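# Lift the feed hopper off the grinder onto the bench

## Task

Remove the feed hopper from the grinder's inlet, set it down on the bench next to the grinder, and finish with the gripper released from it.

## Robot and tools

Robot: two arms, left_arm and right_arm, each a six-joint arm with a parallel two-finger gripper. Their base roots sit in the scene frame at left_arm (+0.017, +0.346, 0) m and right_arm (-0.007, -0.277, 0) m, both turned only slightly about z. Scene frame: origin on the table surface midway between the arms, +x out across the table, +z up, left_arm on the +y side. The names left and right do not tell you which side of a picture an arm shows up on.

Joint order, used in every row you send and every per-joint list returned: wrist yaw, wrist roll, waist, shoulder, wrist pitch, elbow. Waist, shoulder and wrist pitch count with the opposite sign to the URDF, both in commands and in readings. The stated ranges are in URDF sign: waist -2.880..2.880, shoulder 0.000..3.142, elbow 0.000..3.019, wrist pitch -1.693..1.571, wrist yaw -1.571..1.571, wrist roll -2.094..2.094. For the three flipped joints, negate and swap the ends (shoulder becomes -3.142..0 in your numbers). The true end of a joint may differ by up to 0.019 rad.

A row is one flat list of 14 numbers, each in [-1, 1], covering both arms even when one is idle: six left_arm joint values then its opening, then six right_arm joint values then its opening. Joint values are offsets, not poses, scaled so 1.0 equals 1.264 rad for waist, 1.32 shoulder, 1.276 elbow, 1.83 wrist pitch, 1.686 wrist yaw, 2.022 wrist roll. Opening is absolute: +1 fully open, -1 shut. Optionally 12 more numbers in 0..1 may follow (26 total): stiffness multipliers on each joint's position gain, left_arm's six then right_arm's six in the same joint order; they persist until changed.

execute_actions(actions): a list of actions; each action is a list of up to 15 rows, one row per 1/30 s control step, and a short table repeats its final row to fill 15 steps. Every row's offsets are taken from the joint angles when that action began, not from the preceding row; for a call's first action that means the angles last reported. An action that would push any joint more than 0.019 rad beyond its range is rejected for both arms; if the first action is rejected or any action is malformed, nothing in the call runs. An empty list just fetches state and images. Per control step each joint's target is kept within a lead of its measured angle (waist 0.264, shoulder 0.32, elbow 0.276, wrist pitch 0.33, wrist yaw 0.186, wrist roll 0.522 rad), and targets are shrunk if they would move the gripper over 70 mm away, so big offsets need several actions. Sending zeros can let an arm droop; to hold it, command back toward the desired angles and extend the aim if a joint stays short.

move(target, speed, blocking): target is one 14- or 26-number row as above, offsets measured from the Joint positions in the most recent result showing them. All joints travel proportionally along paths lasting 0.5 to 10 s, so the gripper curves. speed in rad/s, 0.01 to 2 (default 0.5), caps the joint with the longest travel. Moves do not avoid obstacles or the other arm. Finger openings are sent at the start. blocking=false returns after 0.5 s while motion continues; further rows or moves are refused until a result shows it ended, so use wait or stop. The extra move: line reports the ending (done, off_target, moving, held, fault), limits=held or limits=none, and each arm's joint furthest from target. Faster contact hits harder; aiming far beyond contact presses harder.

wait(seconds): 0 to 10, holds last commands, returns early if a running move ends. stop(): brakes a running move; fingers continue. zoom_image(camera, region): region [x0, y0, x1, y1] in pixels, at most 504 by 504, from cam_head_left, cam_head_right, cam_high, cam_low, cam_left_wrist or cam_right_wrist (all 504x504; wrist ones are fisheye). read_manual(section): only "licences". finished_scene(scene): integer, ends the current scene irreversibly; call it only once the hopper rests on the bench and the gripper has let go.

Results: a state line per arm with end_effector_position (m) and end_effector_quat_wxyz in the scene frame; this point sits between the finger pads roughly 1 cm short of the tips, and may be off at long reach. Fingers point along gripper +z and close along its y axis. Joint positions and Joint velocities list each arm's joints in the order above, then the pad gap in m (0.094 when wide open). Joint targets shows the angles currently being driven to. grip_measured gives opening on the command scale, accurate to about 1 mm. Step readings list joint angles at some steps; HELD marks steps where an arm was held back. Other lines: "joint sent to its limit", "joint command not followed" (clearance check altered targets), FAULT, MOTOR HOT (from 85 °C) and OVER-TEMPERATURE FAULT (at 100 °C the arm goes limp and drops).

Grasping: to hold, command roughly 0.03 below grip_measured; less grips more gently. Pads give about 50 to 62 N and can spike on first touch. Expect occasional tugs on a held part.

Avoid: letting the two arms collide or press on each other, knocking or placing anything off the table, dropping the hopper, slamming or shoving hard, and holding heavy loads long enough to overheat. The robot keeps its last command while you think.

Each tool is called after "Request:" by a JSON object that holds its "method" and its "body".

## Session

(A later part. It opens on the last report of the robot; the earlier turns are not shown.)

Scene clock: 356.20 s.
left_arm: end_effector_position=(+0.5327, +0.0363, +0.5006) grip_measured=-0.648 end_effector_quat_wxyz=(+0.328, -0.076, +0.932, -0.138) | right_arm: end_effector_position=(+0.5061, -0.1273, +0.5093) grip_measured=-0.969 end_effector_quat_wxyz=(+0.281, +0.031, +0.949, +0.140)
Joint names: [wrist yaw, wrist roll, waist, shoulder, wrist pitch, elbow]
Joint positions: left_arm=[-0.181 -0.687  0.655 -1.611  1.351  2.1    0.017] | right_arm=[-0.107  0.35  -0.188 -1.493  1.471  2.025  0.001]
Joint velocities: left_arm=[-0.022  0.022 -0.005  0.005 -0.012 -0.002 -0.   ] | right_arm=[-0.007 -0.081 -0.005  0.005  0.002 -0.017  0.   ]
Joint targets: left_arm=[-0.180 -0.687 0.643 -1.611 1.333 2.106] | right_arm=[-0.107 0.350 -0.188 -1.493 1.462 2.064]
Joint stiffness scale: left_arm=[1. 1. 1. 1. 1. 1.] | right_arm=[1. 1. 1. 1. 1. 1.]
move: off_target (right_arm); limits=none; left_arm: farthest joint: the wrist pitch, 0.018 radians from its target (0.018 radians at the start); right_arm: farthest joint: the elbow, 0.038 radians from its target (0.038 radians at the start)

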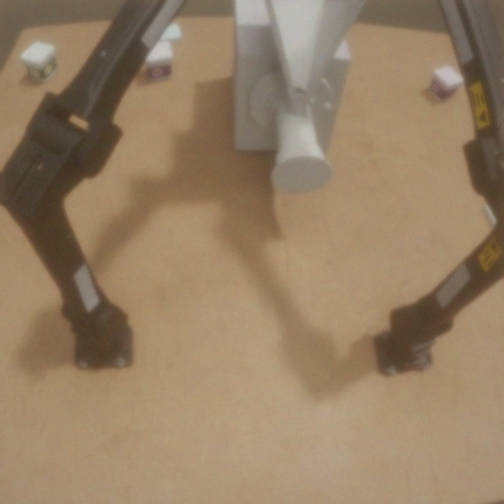

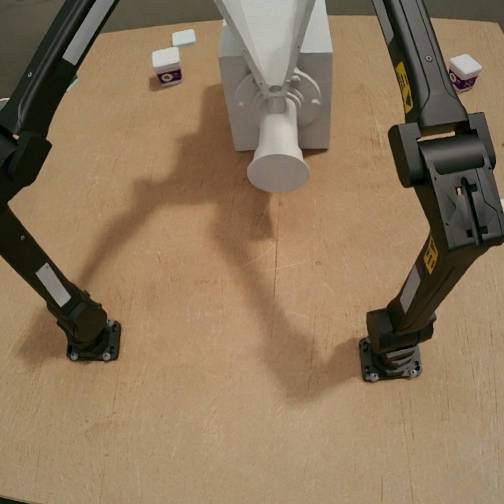

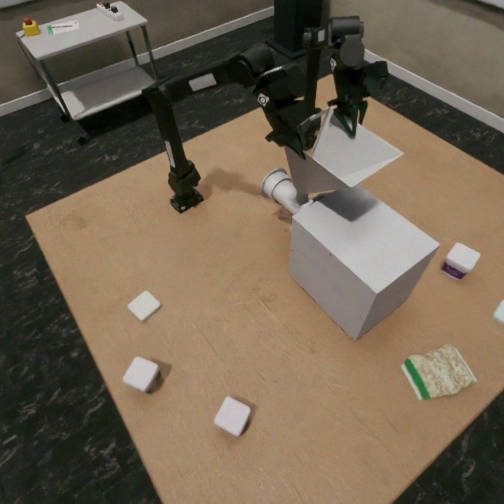

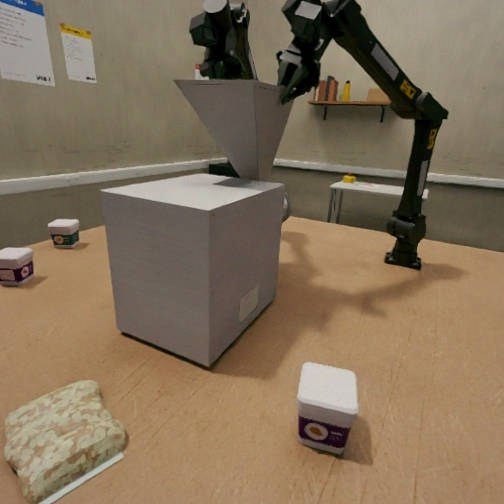

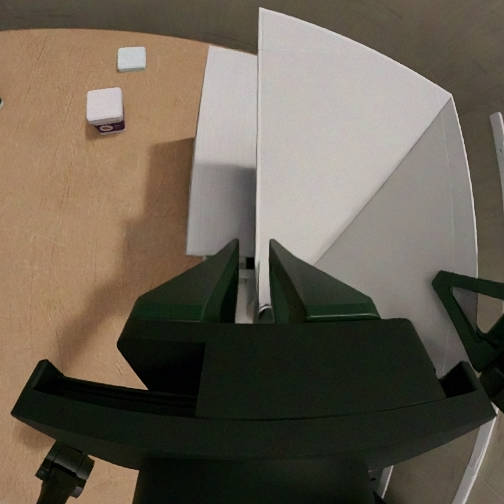

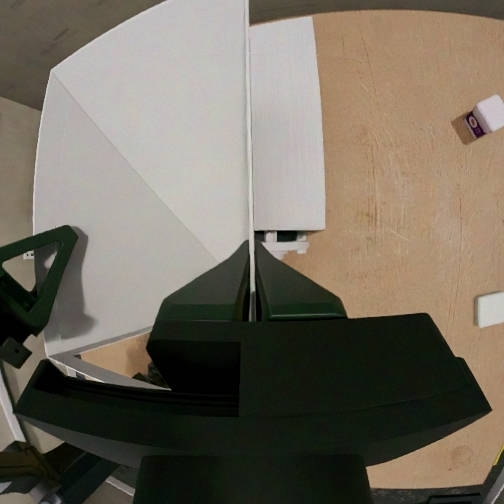

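Close left gripper, relaxing waist.

Request:
{"method": "execute_actions", "body": {"actions": [[[0,0.005,0.005,0,-0.005,0.01,-0.74, 0,0,0,0,-0.005,0.03,-1],[0,0.005,0.005,0,-0.005,0.01,-0.8, 0,0,0,0,-0.005,0.03,-1],[0,0.005,0.005,0,-0.005,0.01,-0.85, 0,0,0,0,-0.005,0.03,-1],[0,0.005,0.005,0,-0.005,0.01,-0.88, 0,0,0,0,-0.005,0.03,-1],[0,0.005,0.005,0,-0.005,0.01,-0.91, 0,0,0,0,-0.005,0.03,-1],[0,0.005,0.005,0,-0.005,0.01,-0.93, 0,0,0,0,-0.005,0.03,-1],[0,0.005,0.005,0,-0.005,0.01,-0.95, 0,0,0,0,-0.005,0.03,-1],[0,0.005,0.005,0,-0.005,0.01,-0.97, 0,0,0,0,-0.005,0.03,-1],[0,0.005,0.005,0,-0.005,0.01,-1, 0,0,0,0,-0.005,0.03,-1]]]}}

Scene clock: 362.50 s.
left_arm: end_effector_position=(+0.5327, +0.0349, +0.5010) grip_measured=-0.978 end_effector_quat_wxyz=(+0.327, -0.075, +0.931, -0.141) | right_arm: end_effector_position=(+0.5060, -0.1271, +0.5093) grip_measured=-0.969 end_effector_quat_wxyz=(+0.281, +0.030, +0.949, +0.141)
Joint names: [wrist yaw, wrist roll, waist, shoulder, wrist pitch, elbow]
Joint positions: left_arm=[-0.175 -0.688  0.655 -1.611  1.348  2.1    0.001] | right_arm=[-0.109  0.348 -0.188 -1.493  1.471  2.025  0.001]
Joint velocities: left_arm=[-0.066 -0.022 -0.005  0.015  0.017 -0.002 -0.001] | right_arm=[-0.007 -0.066  0.024  0.005  0.017 -0.017 -0.001]
Joint targets: left_arm=[-0.181 -0.677 0.661 -1.611 1.342 2.112] | right_arm=[-0.107 0.350 -0.188 -1.493 1.462 2.064]
Joint stiffness scale: left_arm=[1. 1. 1. 1. 1. 1.] | right_arm=[1. 1. 1. 1. 1. 1.]
Step readings (joint positions):
0: left_arm=[-0.181 -0.687 0.655 -1.611 1.351 2.100] | right_arm=[-0.107 0.350 -0.188 -1.493 1.471 2.025]
1: left_arm=[-0.181 -0.687 0.655 -1.611 1.351 2.100] | right_arm=[-0.107 0.350 -0.188 -1.493 1.471 2.025]
2: left_arm=[-0.181 -0.687 0.655 -1.611 1.351 2.100] | right_arm=[-0.107 0.350 -0.188 -1.493 1.471 2.025]
4: left_arm=[-0.181 -0.687 0.655 -1.611 1.351 2.100] | right_arm=[-0.107 0.350 -0.188 -1.493 1.471 2.025]
8: left_arm=[-0.178 -0.686 0.655 -1.611 1.351 2.100] | right_arm=[-0.109 0.348 -0.188 -1.493 1.471 2.025]
15: Joint positions above

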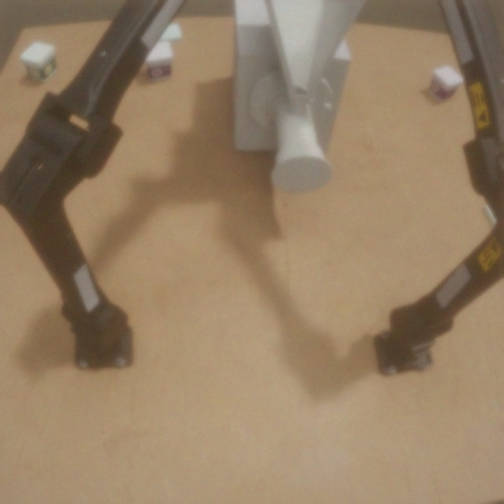

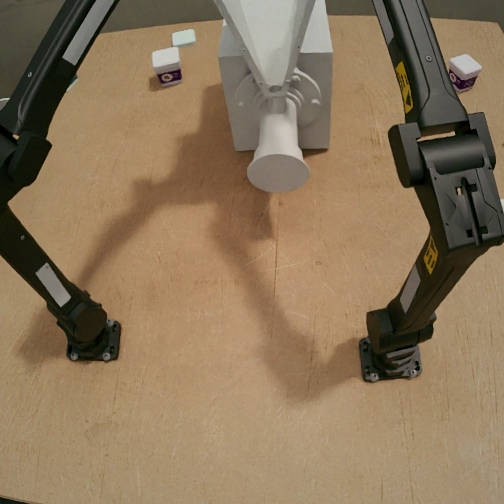

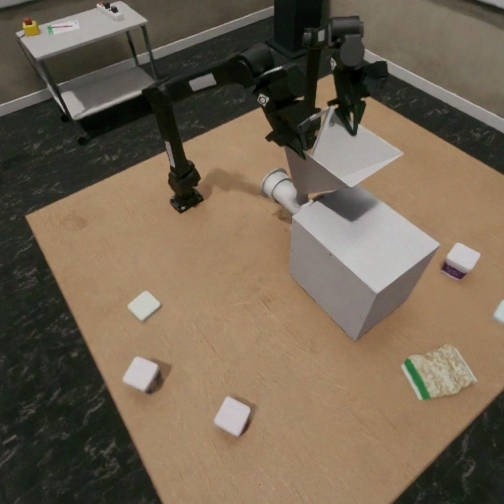

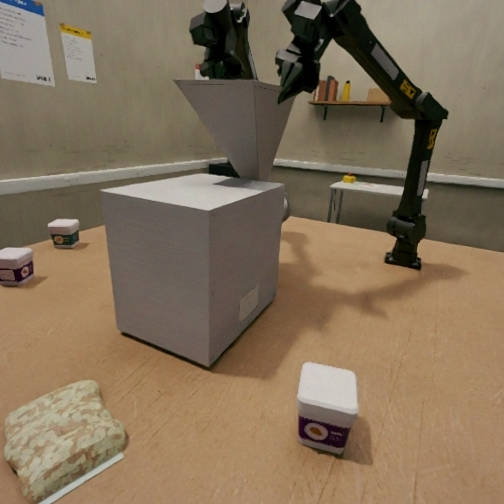

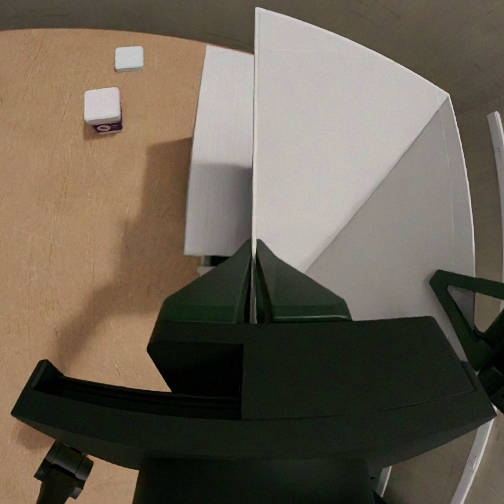

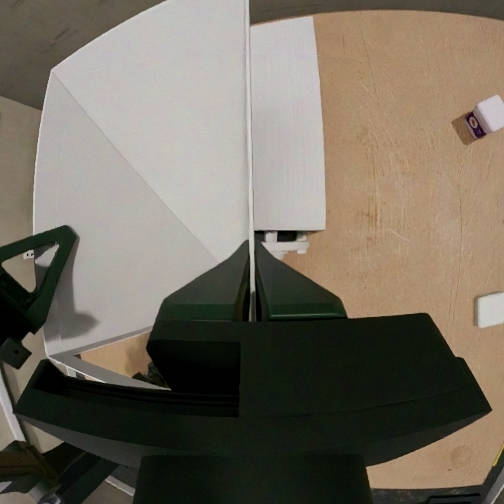

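Request:
{"method": "execute_actions", "body": {"actions": [[[0,0,0,0.001,-0.004,0.016,-1, 0,0,0,0.001,-0.005,0.035,-1],[0,0,0,0.002,-0.005,0.022,-1, 0,0,0,0.002,-0.006,0.04,-1],[0,0,0,0.003,-0.006,0.028,-1, 0,0,0,0.003,-0.006,0.045,-1],[0,0,0,0.004,-0.006,0.034,-1, 0,0,0,0.004,-0.007,0.05,-1],[0,0,0,0.005,-0.007,0.04,-1, 0,0,0,0.005,-0.007,0.055,-1],[0,0,0,0.006,-0.007,0.046,-1, 0,0,0,0.006,-0.008,0.06,-1],[0,0,0,0.007,-0.008,0.052,-1, 0,0,0,0.007,-0.008,0.065,-1],[0,0,0,0.008,-0.008,0.058,-1, 0,0,0,0.008,-0.009,0.07,-1],[0,0,0,0.009,-0.009,0.064,-1, 0,0,0,0.009,-0.009,0.075,-1],[0,0,0,0.01,-0.01,0.07,-1, 0,0,0,0.01,-0.01,0.08,-1],[0,0,0,0.011,-0.011,0.076,-1, 0,0,0,0.011,-0.011,0.085,-1],[0,0,0,0.012,-0.011,0.082,-1, 0,0,0,0.012,-0.011,0.09,-1]]]}}

Request:
{"method": "zoom_image", "body": {"camera": "cam_head_right", "region": [215, 30, 345, 160]}}

Scene clock: 369.90 s.
left_arm: end_effector_position=(+0.5326, +0.0345, +0.5025) grip_measured=-0.979 end_effector_quat_wxyz=(+0.327, -0.078, +0.931, -0.144) | right_arm: end_effector_position=(+0.5061, -0.1272, +0.5104) grip_measured=-0.969 end_effector_quat_wxyz=(+0.282, +0.030, +0.948, +0.141)
Joint names: [wrist yaw, wrist roll, waist, shoulder, wrist pitch, elbow]
Joint positions: left_arm=[-0.173 -0.693  0.655 -1.611  1.347  2.103  0.001] | right_arm=[-0.108  0.348 -0.188 -1.493  1.471  2.028  0.001]
Joint velocities: left_arm=[ 0.081 -0.007  0.015  0.005  0.022  0.002  0.   ] | right_arm=[0.051 0.051 0.005 0.005 0.002 0.002 0.   ]
Joint targets: left_arm=[-0.175 -0.688 0.655 -1.595 1.327 2.204] | right_arm=[-0.109 0.348 -0.188 -1.478 1.451 2.140]
Joint stiffness scale: left_arm=[1. 1. 1. 1. 1. 1.] | right_arm=[1. 1. 1. 1. 1. 1.]
Step readings (joint positions):
0: left_arm=[-0.175 -0.688 0.655 -1.611 1.348 2.100] | right_arm=[-0.109 0.348 -0.188 -1.493 1.471 2.025]
1: left_arm=[-0.174 -0.689 0.655 -1.611 1.348 2.100] | right_arm=[-0.109 0.348 -0.188 -1.493 1.471 2.025]
2: left_arm=[-0.173 -0.690 0.655 -1.611 1.348 2.100] | right_arm=[-0.109 0.348 -0.188 -1.493 1.471 2.025]
4: left_arm=[-0.173 -0.692 0.655 -1.611 1.348 2.100] | right_arm=[-0.109 0.348 -0.188 -1.493 1.471 2.025]
8: left_arm=[-0.173 -0.693 0.655 -1.611 1.347 2.100] | right_arm=[-0.109 0.348 -0.188 -1.493 1.471 2.026]
15: Joint positions above

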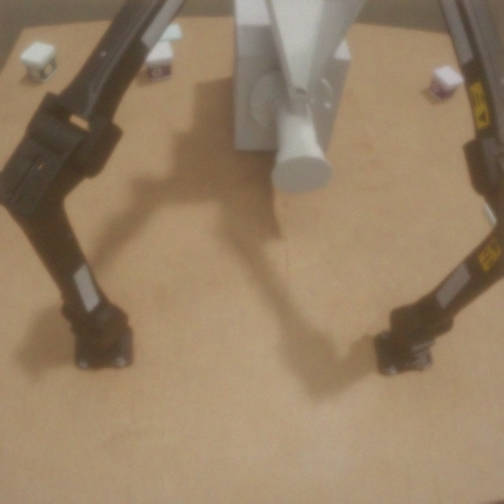

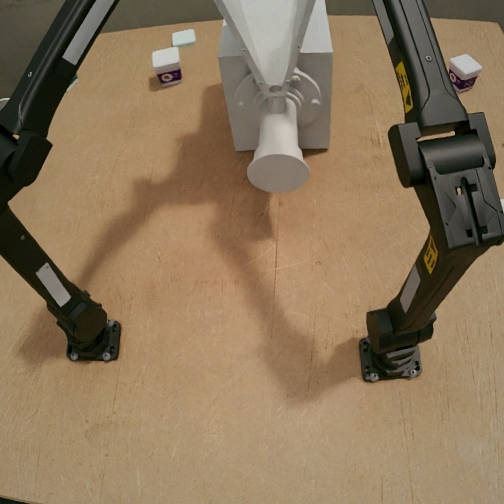

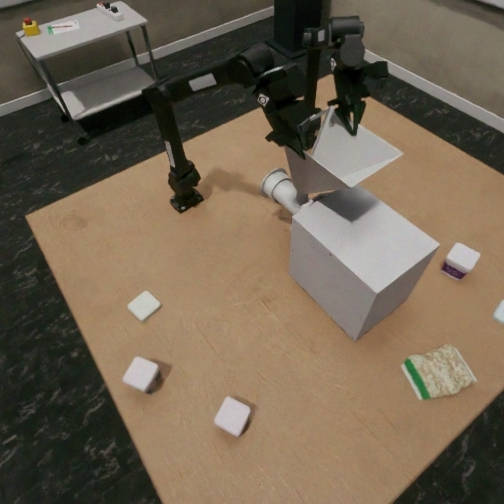

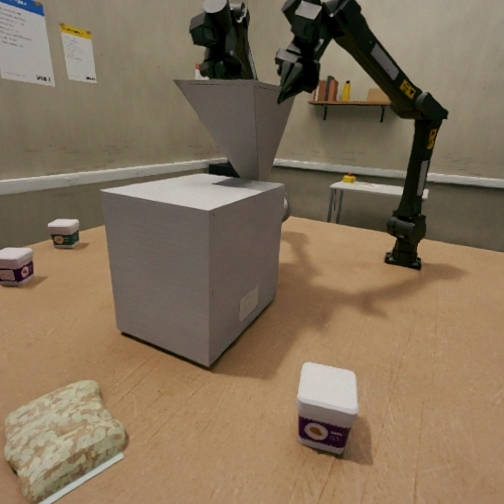

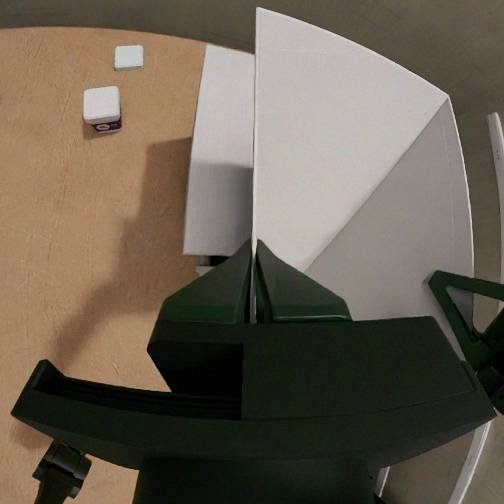

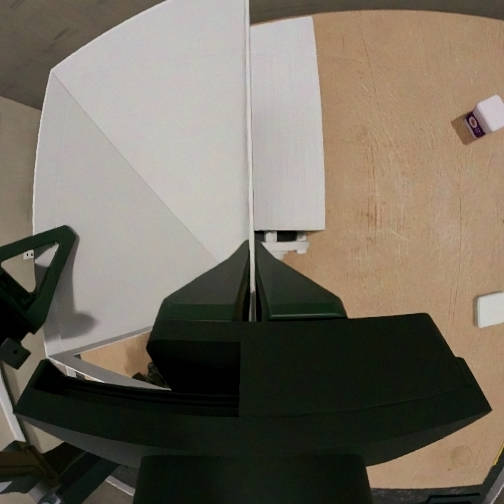

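Region (215, 30, 345, 160) of cam_head_right's 504x504 image, scaled by 3.877, with more detail than that image has.

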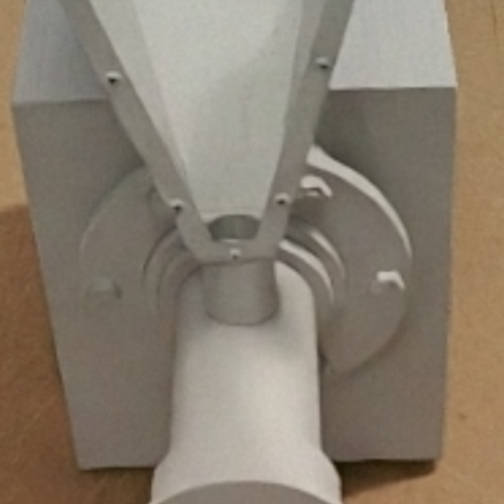

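Request:
{"method": "execute_actions", "body": {"actions": [[[0,0,0,0.011,-0.011,0.081,-1, 0,0,0,0.011,-0.011,0.089,-1],[0,0,0,0.01,-0.01,0.083,-1, 0,0,0,0.01,-0.01,0.091,-1],[0,0,0,0.009,-0.01,0.085,-1, 0,0,0,0.009,-0.01,0.093,-1],[0,0,0,0.008,-0.009,0.087,-1, 0,0,0,0.008,-0.009,0.095,-1],[0,0,0,0.007,-0.008,0.089,-1, 0,0,0,0.007,-0.008,0.097,-1],[0,0,0,0.006,-0.007,0.091,-1, 0,0,0,0.006,-0.007,0.099,-1],[0,0,0,0.005,-0.006,0.093,-1, 0,0,0,0.005,-0.006,0.101,-1],[0,0,0,0.004,-0.005,0.095,-1, 0,0,0,0.004,-0.005,0.103,-1],[0,0,0,0.003,-0.004,0.097,-1, 0,0,0,0.003,-0.004,0.105,-1],[0,0,0,0.002,-0.003,0.099,-1, 0,0,0,0.002,-0.003,0.107,-1],[0,0,0,0.001,-0.002,0.101,-1, 0,0,0,0.001,-0.002,0.109,-1],[0,0,0,0.0,-0.001,0.103,-1, 0,0,0,0.0,-0.001,0.111,-1]]]}}

Request:
{"method": "zoom_image", "body": {"camera": "cam_head_right", "region": [215, 30, 345, 160]}}

Scene clock: 380.00 s.
left_arm: end_effector_position=(+0.5330, +0.0339, +0.5029) grip_measured=-0.979 end_effector_quat_wxyz=(+0.325, -0.078, +0.932, -0.144) | right_arm: end_effector_position=(+0.5059, -0.1279, +0.5107) grip_measured=-0.969 end_effector_quat_wxyz=(+0.277, +0.031, +0.950, +0.139)
Joint names: [wrist yaw, wrist roll, waist, shoulder, wrist pitch, elbow]
Joint positions: left_arm=[-0.171 -0.696  0.655 -1.619  1.359  2.116  0.001] | right_arm=[-0.107  0.348 -0.187 -1.502  1.49   2.044  0.001]
Joint velocities: left_arm=[-0.007  0.022  0.005  0.015  0.002 -0.007 -0.001] | right_arm=[-0.11  -0.037 -0.015  0.005  0.022 -0.007 -0.001]
Joint targets: left_arm=[-0.172 -0.693 0.655 -1.611 1.345 2.234] | right_arm=[-0.108 0.348 -0.188 -1.493 1.469 2.169]
Joint stiffness scale: left_arm=[1. 1. 1. 1. 1. 1.] | right_arm=[1. 1. 1. 1. 1. 1.]
Step readings (joint positions):
0: left_arm=[-0.173 -0.693 0.655 -1.611 1.347 2.103] | right_arm=[-0.108 0.348 -0.188 -1.493 1.471 2.028]
1: left_arm=[-0.172 -0.694 0.655 -1.611 1.347 2.103] | right_arm=[-0.108 0.348 -0.188 -1.493 1.471 2.028]
2: left_arm=[-0.172 -0.695 0.655 -1.611 1.347 2.103] | right_arm=[-0.108 0.348 -0.188 -1.493 1.471 2.028]
4: left_arm=[-0.172 -0.695 0.655 -1.611 1.347 2.103] | right_arm=[-0.108 0.348 -0.188 -1.493 1.471 2.028]
8: left_arm=[-0.172 -0.696 0.655 -1.612 1.349 2.105] | right_arm=[-0.107 0.348 -0.188 -1.496 1.477 2.033]
15: Joint positions above

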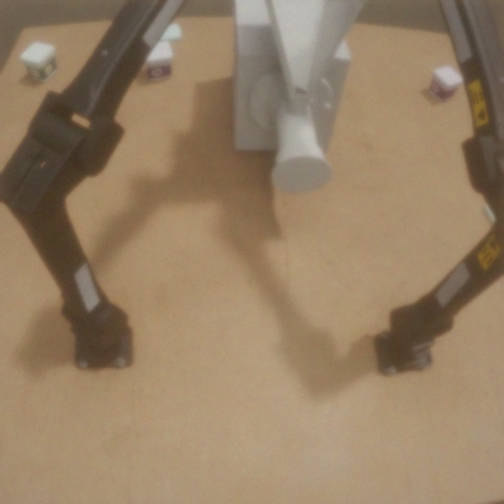

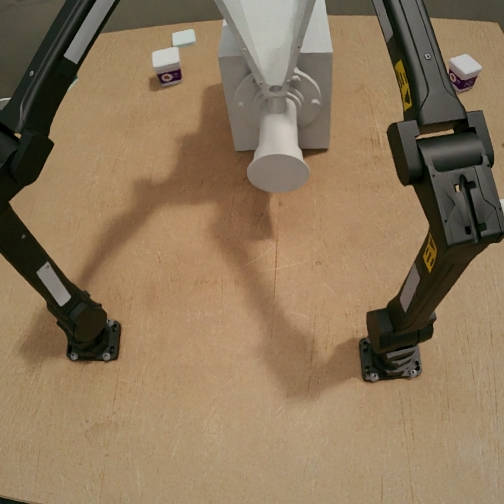

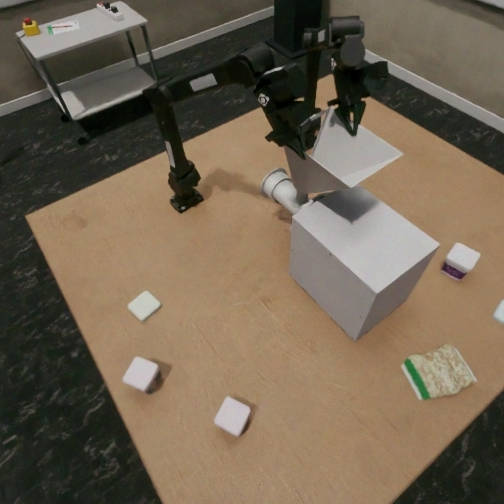

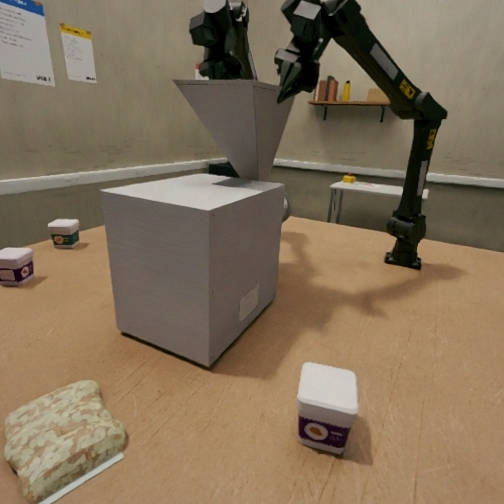

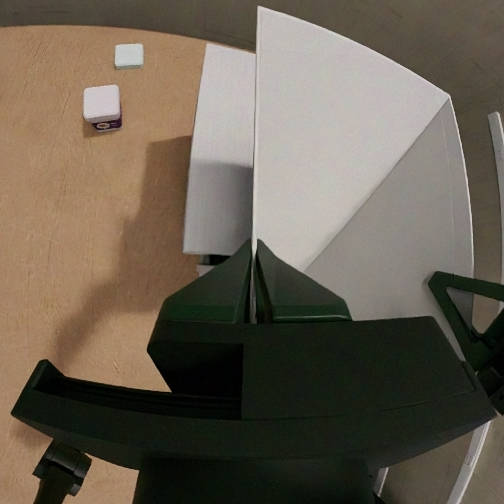

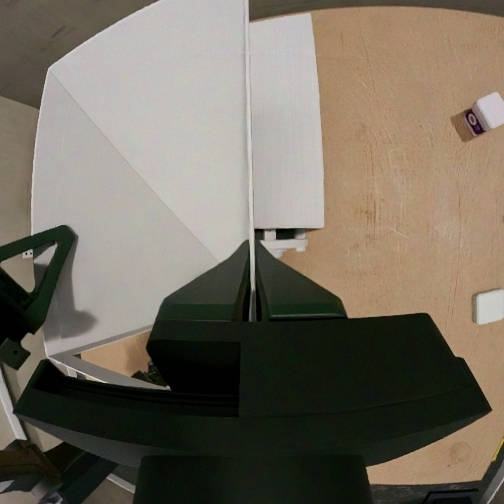

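Region (215, 30, 345, 160) of cam_head_right's 504x504 image, scaled by 3.877, with more detail than that image has.

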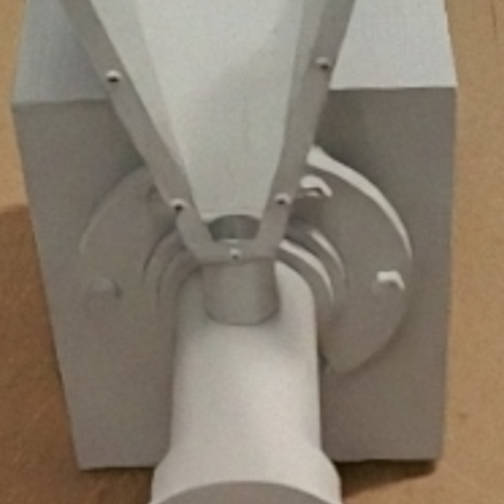

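Request:
{"method": "execute_actions", "body": {"actions": [[[0,0,0,0.009,-0.007,0.088,-1, 0,0,0,0.01,-0.011,0.095,-1],[0,0,0,0.012,-0.007,0.085,-1, 0,0,0,0.013,-0.01,0.092,-1],[0,0,0,0.015,-0.006,0.082,-1, 0,0,0,0.016,-0.009,0.089,-1],[0,0,0,0.018,-0.006,0.079,-1, 0,0,0,0.019,-0.008,0.086,-1],[0,0,0,0.021,-0.005,0.076,-1, 0,0,0,0.022,-0.007,0.083,-1],[0,0,0,0.024,-0.004,0.073,-1, 0,0,0,0.025,-0.006,0.08,-1],[0,0,0,0.027,-0.003,0.07,-1, 0,0,0,0.028,-0.005,0.078,-1],[0,0,0,0.03,-0.002,0.068,-1, 0,0,0,0.031,-0.004,0.076,-1],[0,0,0,0.032,-0.001,0.066,-1, 0,0,0,0.034,-0.002,0.076,-1],[0,0,0,0.032,0,0.066,-1, 0,0,0,0.034,0,0.076,-1],[0,0,0,0.032,0.002,0.066,-1, 0,0,0,0.034,0.002,0.076,-1],[0,0,0,0.032,0.004,0.066,-1, 0,0,0,0.034,0.004,0.076,-1]]]}}

Request:
{"method": "zoom_image", "body": {"camera": "cam_head_right", "region": [215, 30, 345, 160]}}

Scene clock: 393.77 s.
left_arm: end_effector_position=(+0.5326, +0.0341, +0.5027) grip_measured=-0.979 end_effector_quat_wxyz=(+0.324, -0.079, +0.932, -0.143) | right_arm: end_effector_position=(+0.5056, -0.1280, +0.5103) grip_measured=-0.969 end_effector_quat_wxyz=(+0.276, +0.031, +0.951, +0.138)
Joint names: [wrist yaw, wrist roll, waist, shoulder, wrist pitch, elbow]
Joint positions: left_arm=[-0.17  -0.697  0.655 -1.619  1.362  2.117  0.001] | right_arm=[-0.107  0.348 -0.187 -1.503  1.492  2.044  0.001]
Joint velocities: left_arm=[ 0.051  0.022  0.005  0.024 -0.012 -0.017 -0.   ] | right_arm=[ 0.022 -0.022  0.015 -0.005  0.007  0.002 -0.   ]
Joint targets: left_arm=[-0.171 -0.696 0.655 -1.577 1.366 2.201] | right_arm=[-0.107 0.348 -0.187 -1.458 1.497 2.140]
Joint stiffness scale: left_arm=[1. 1. 1. 1. 1. 1.] | right_arm=[1. 1. 1. 1. 1. 1.]
Step readings (joint positions):
0: left_arm=[-0.171 -0.696 0.655 -1.619 1.359 2.117] | right_arm=[-0.107 0.348 -0.187 -1.503 1.490 2.044]
1: left_arm=[-0.170 -0.696 0.655 -1.619 1.359 2.117] | right_arm=[-0.107 0.348 -0.187 -1.503 1.490 2.044]
2: left_arm=[-0.170 -0.696 0.655 -1.619 1.359 2.117] | right_arm=[-0.107 0.348 -0.187 -1.503 1.490 2.044]
4: left_arm=[-0.170 -0.696 0.655 -1.619 1.360 2.117] | right_arm=[-0.107 0.348 -0.187 -1.503 1.490 2.044]
8: left_arm=[-0.170 -0.697 0.655 -1.619 1.360 2.117] | right_arm=[-0.107 0.348 -0.187 -1.503 1.491 2.044]
15: Joint positions above

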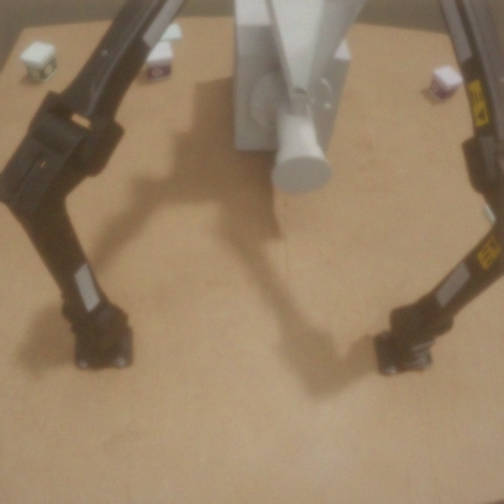

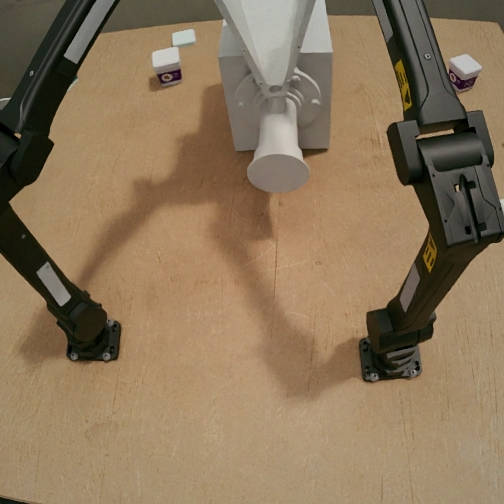

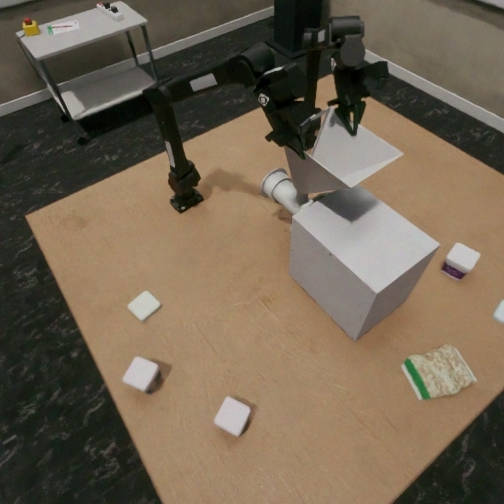

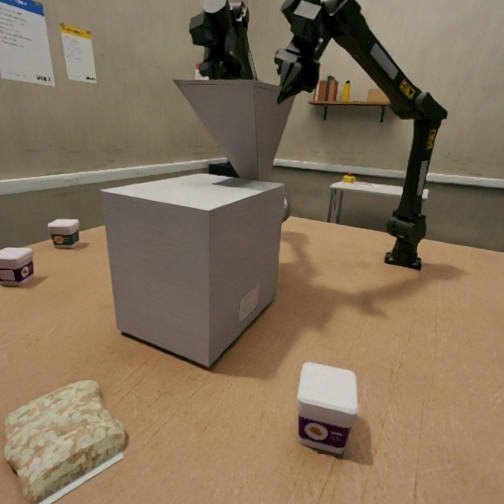

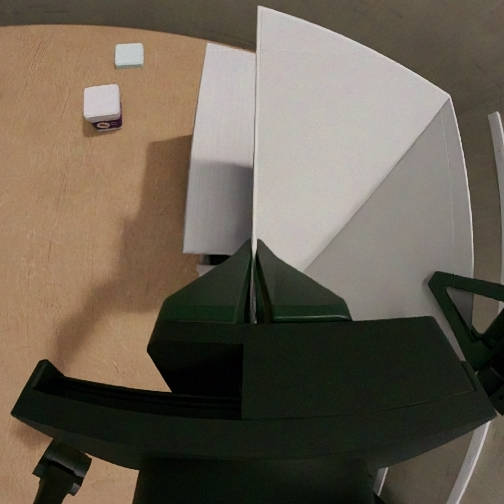

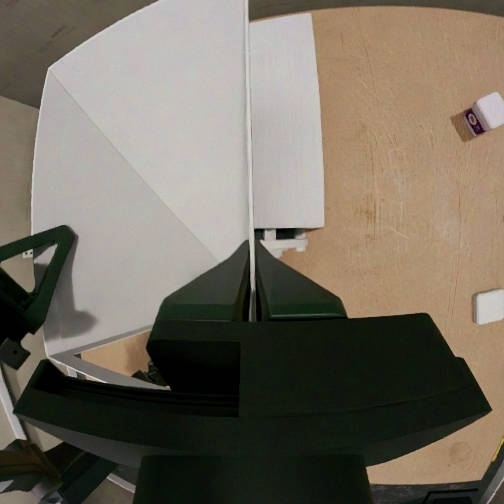

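Region (215, 30, 345, 160) of cam_head_right's 504x504 image, scaled by 3.877, with more detail than that image has.

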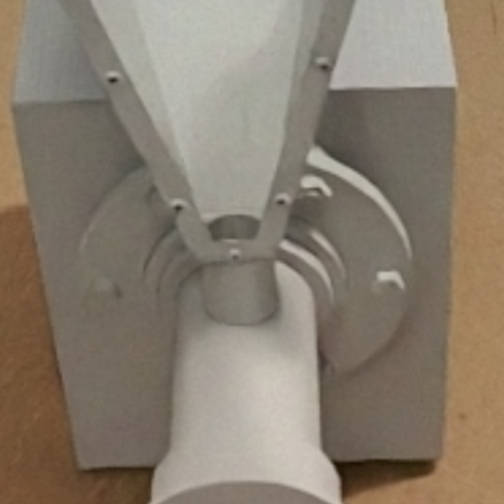

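Request:
{"method": "execute_actions", "body": {"actions": [[[0,0,0,0.034,0.002,0.062,-1, 0,0,0,0.036,0.003,0.072,-1],[0,0,0,0.037,0.002,0.058,-1, 0,0,0,0.039,0.003,0.068,-1],[0,0,0,0.04,0.002,0.054,-1, 0,0,0,0.042,0.003,0.064,-1],[0,0,0,0.043,0.002,0.05,-1, 0,0,0,0.045,0.003,0.06,-1],[0,0,0,0.046,0.002,0.046,-1, 0,0,0,0.048,0.003,0.056,-1],[0,0,0,0.049,0.002,0.042,-1, 0,0,0,0.051,0.003,0.052,-1],[0,0,0,0.052,0.002,0.038,-1, 0,0,0,0.054,0.003,0.048,-1],[0,0,0,0.055,0.002,0.035,-1, 0,0,0,0.057,0.003,0.045,-1],[0,0,0,0.057,0.002,0.033,-1, 0,0,0,0.06,0.003,0.042,-1]]]}}

Request:
{"method": "zoom_image", "body": {"camera": "cam_head_right", "region": [215, 30, 345, 160]}}

Scene clock: 402.50 s.
left_arm: end_effector_position=(+0.5306, +0.0348, +0.5060) grip_measured=-0.979 end_effector_quat_wxyz=(+0.325, -0.079, +0.931, -0.146) | right_arm: end_effector_position=(+0.5035, -0.1281, +0.5130) grip_measured=-0.969 end_effector_quat_wxyz=(+0.278, +0.030, +0.950, +0.140)
Joint names: [wrist yaw, wrist roll, waist, shoulder, wrist pitch, elbow]
Joint positions: left_arm=[-0.167 -0.698  0.655 -1.613  1.362  2.117  0.001] | right_arm=[-0.11   0.348 -0.187 -1.497  1.492  2.044  0.001]
Joint velocities: left_arm=[ 0.022  0.037  0.005  0.044  0.007 -0.007 -0.   ] | right_arm=[-0.037 -0.066  0.005  0.024 -0.002  0.017  0.   ]
Joint targets: left_arm=[-0.170 -0.697 0.655 -1.544 1.365 2.159] | right_arm=[-0.107 0.348 -0.187 -1.423 1.497 2.097]
Joint stiffness scale: left_arm=[1. 1. 1. 1. 1. 1.] | right_arm=[1. 1. 1. 1. 1. 1.]
Step readings (joint positions):
0: left_arm=[-0.170 -0.697 0.655 -1.619 1.362 2.117] | right_arm=[-0.107 0.348 -0.187 -1.503 1.492 2.044]
1: left_arm=[-0.170 -0.697 0.655 -1.619 1.362 2.117] | right_arm=[-0.107 0.348 -0.187 -1.503 1.492 2.044]
2: left_arm=[-0.170 -0.697 0.655 -1.619 1.362 2.117] | right_arm=[-0.107 0.348 -0.187 -1.503 1.492 2.044]
4: left_arm=[-0.170 -0.697 0.655 -1.619 1.362 2.117] | right_arm=[-0.107 0.348 -0.187 -1.503 1.492 2.044]
8: left_arm=[-0.170 -0.698 0.655 -1.617 1.362 2.117] | right_arm=[-0.107 0.348 -0.187 -1.502 1.492 2.044]
15: Joint positions above

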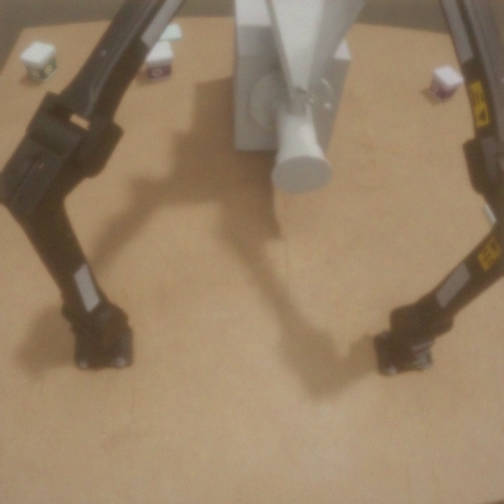

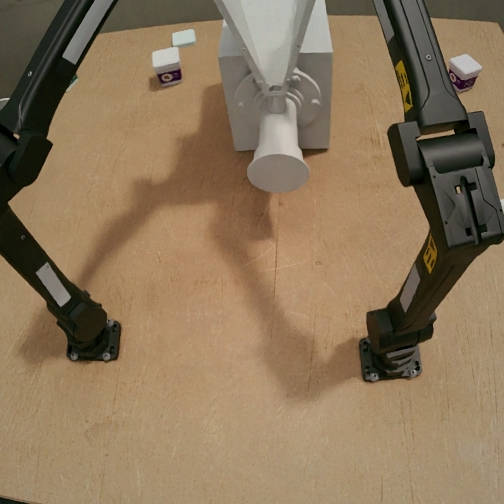

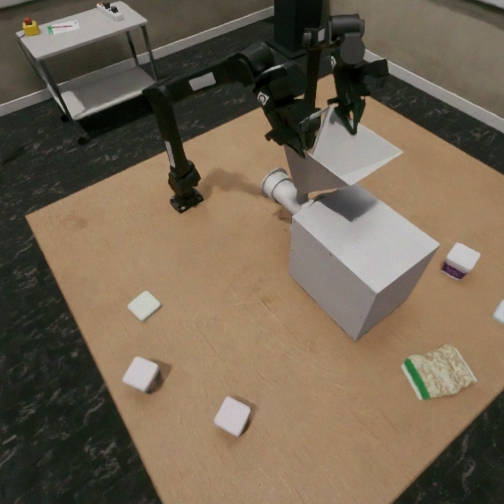

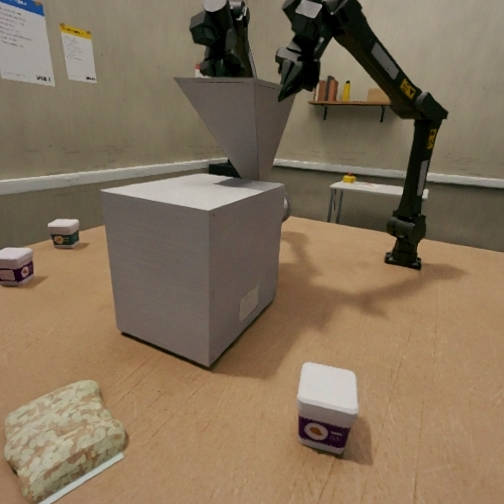

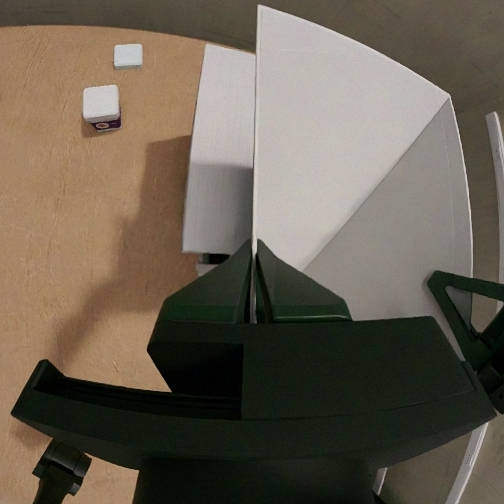

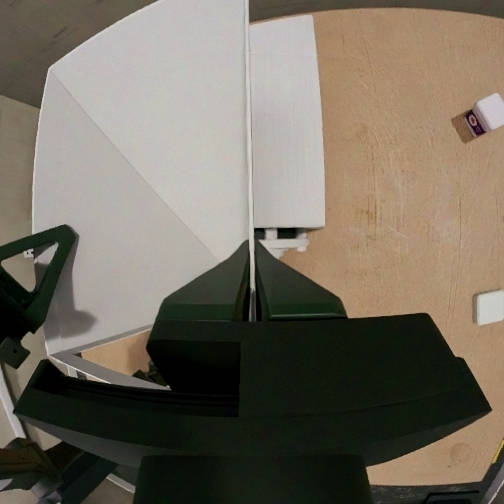

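Region (215, 30, 345, 160) of cam_head_right's 504x504 image, scaled by 3.877, with more detail than that image has.

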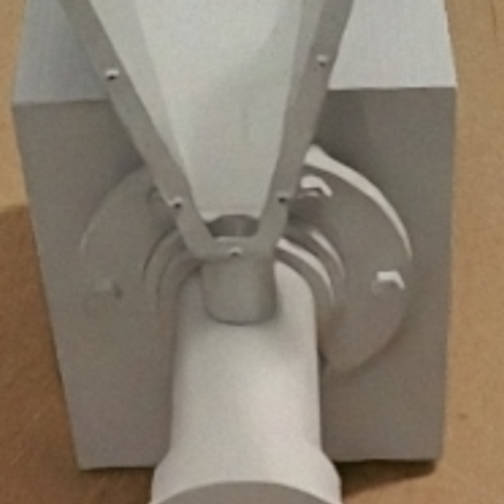

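It's starting to rise. Check state.

Request:
{"method": "execute_actions", "body": {"actions": []}}

Request:
{"method": "zoom_image", "body": {"camera": "cam_head_right", "region": [215, 30, 345, 160]}}

Scene clock: 404.27 s.
left_arm: end_effector_position=(+0.5298, +0.0351, +0.5073) grip_measured=-0.979 end_effector_quat_wxyz=(+0.325, -0.079, +0.931, -0.148) | right_arm: end_effector_position=(+0.5026, -0.1280, +0.5142) grip_measured=-0.969 end_effector_quat_wxyz=(+0.279, +0.030, +0.949, +0.141)
Joint names: [wrist yaw, wrist roll, waist, shoulder, wrist pitch, elbow]
Joint positions: left_arm=[-0.166 -0.698  0.655 -1.611  1.362  2.117  0.001] | right_arm=[-0.111  0.348 -0.187 -1.495  1.492  2.044  0.001]
Joint velocities: left_arm=[-0.051 -0.007  0.024 -0.005  0.007  0.002  0.   ] | right_arm=[-0.007 -0.022  0.015  0.005 -0.002  0.017 -0.001]
Joint targets: left_arm=[-0.170 -0.697 0.655 -1.544 1.365 2.159] | right_arm=[-0.107 0.348 -0.187 -1.423 1.497 2.097]
Joint stiffness scale: left_arm=[1. 1. 1. 1. 1. 1.] | right_arm=[1. 1. 1. 1. 1. 1.]

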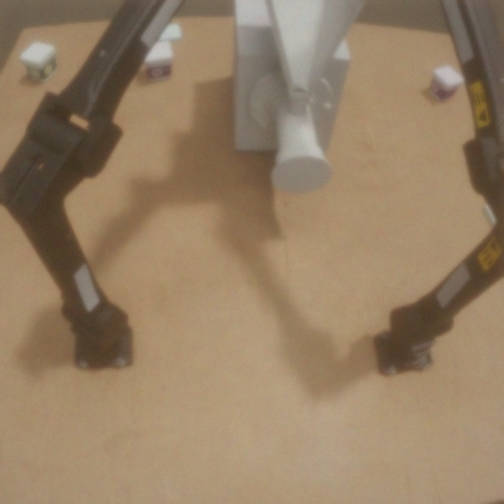

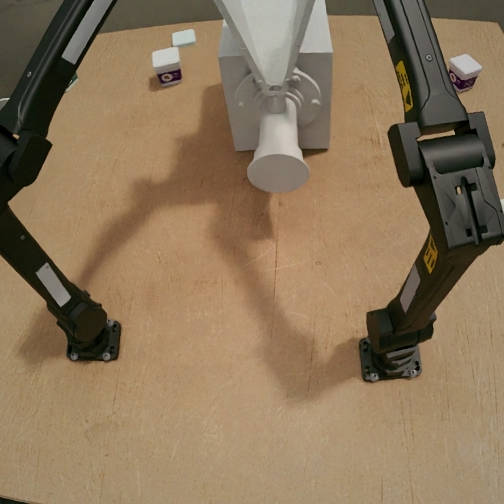

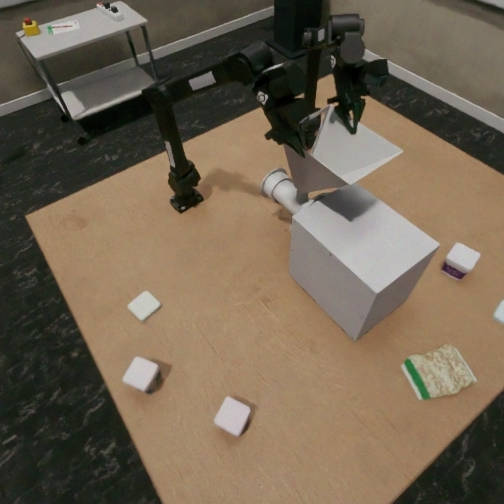

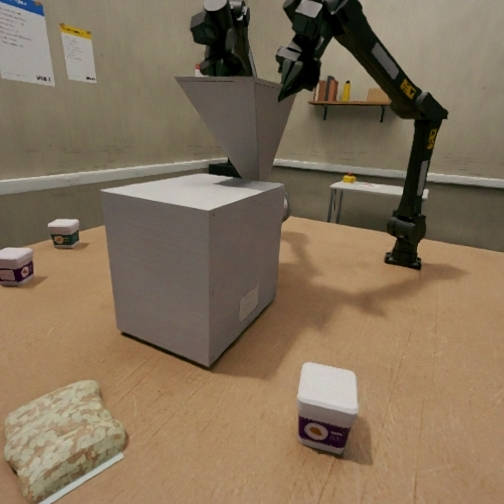

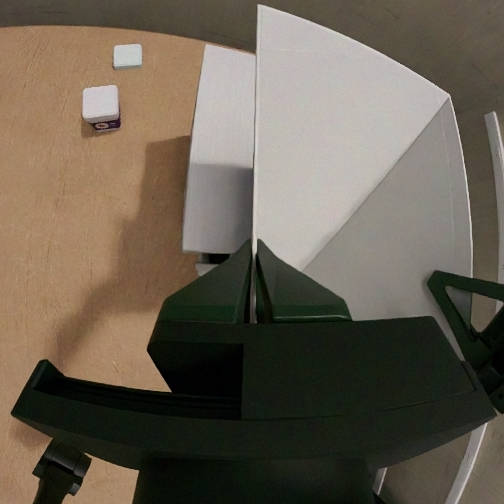

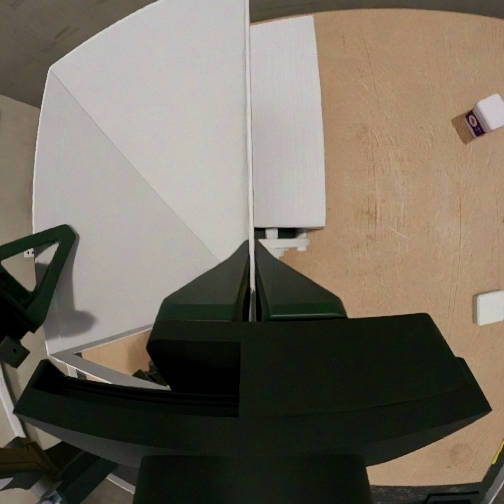

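Region (215, 30, 345, 160) of cam_head_right's 504x504 image, scaled by 3.877, with more detail than that image has.

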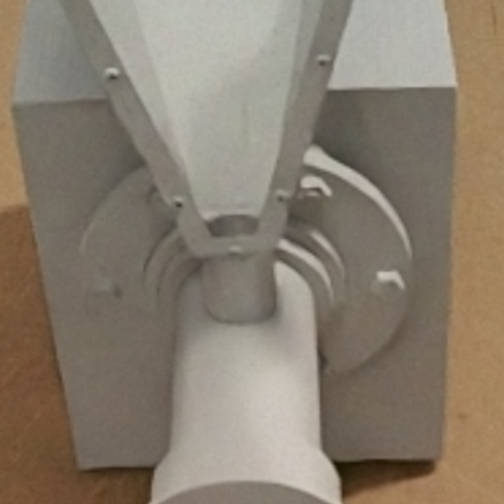

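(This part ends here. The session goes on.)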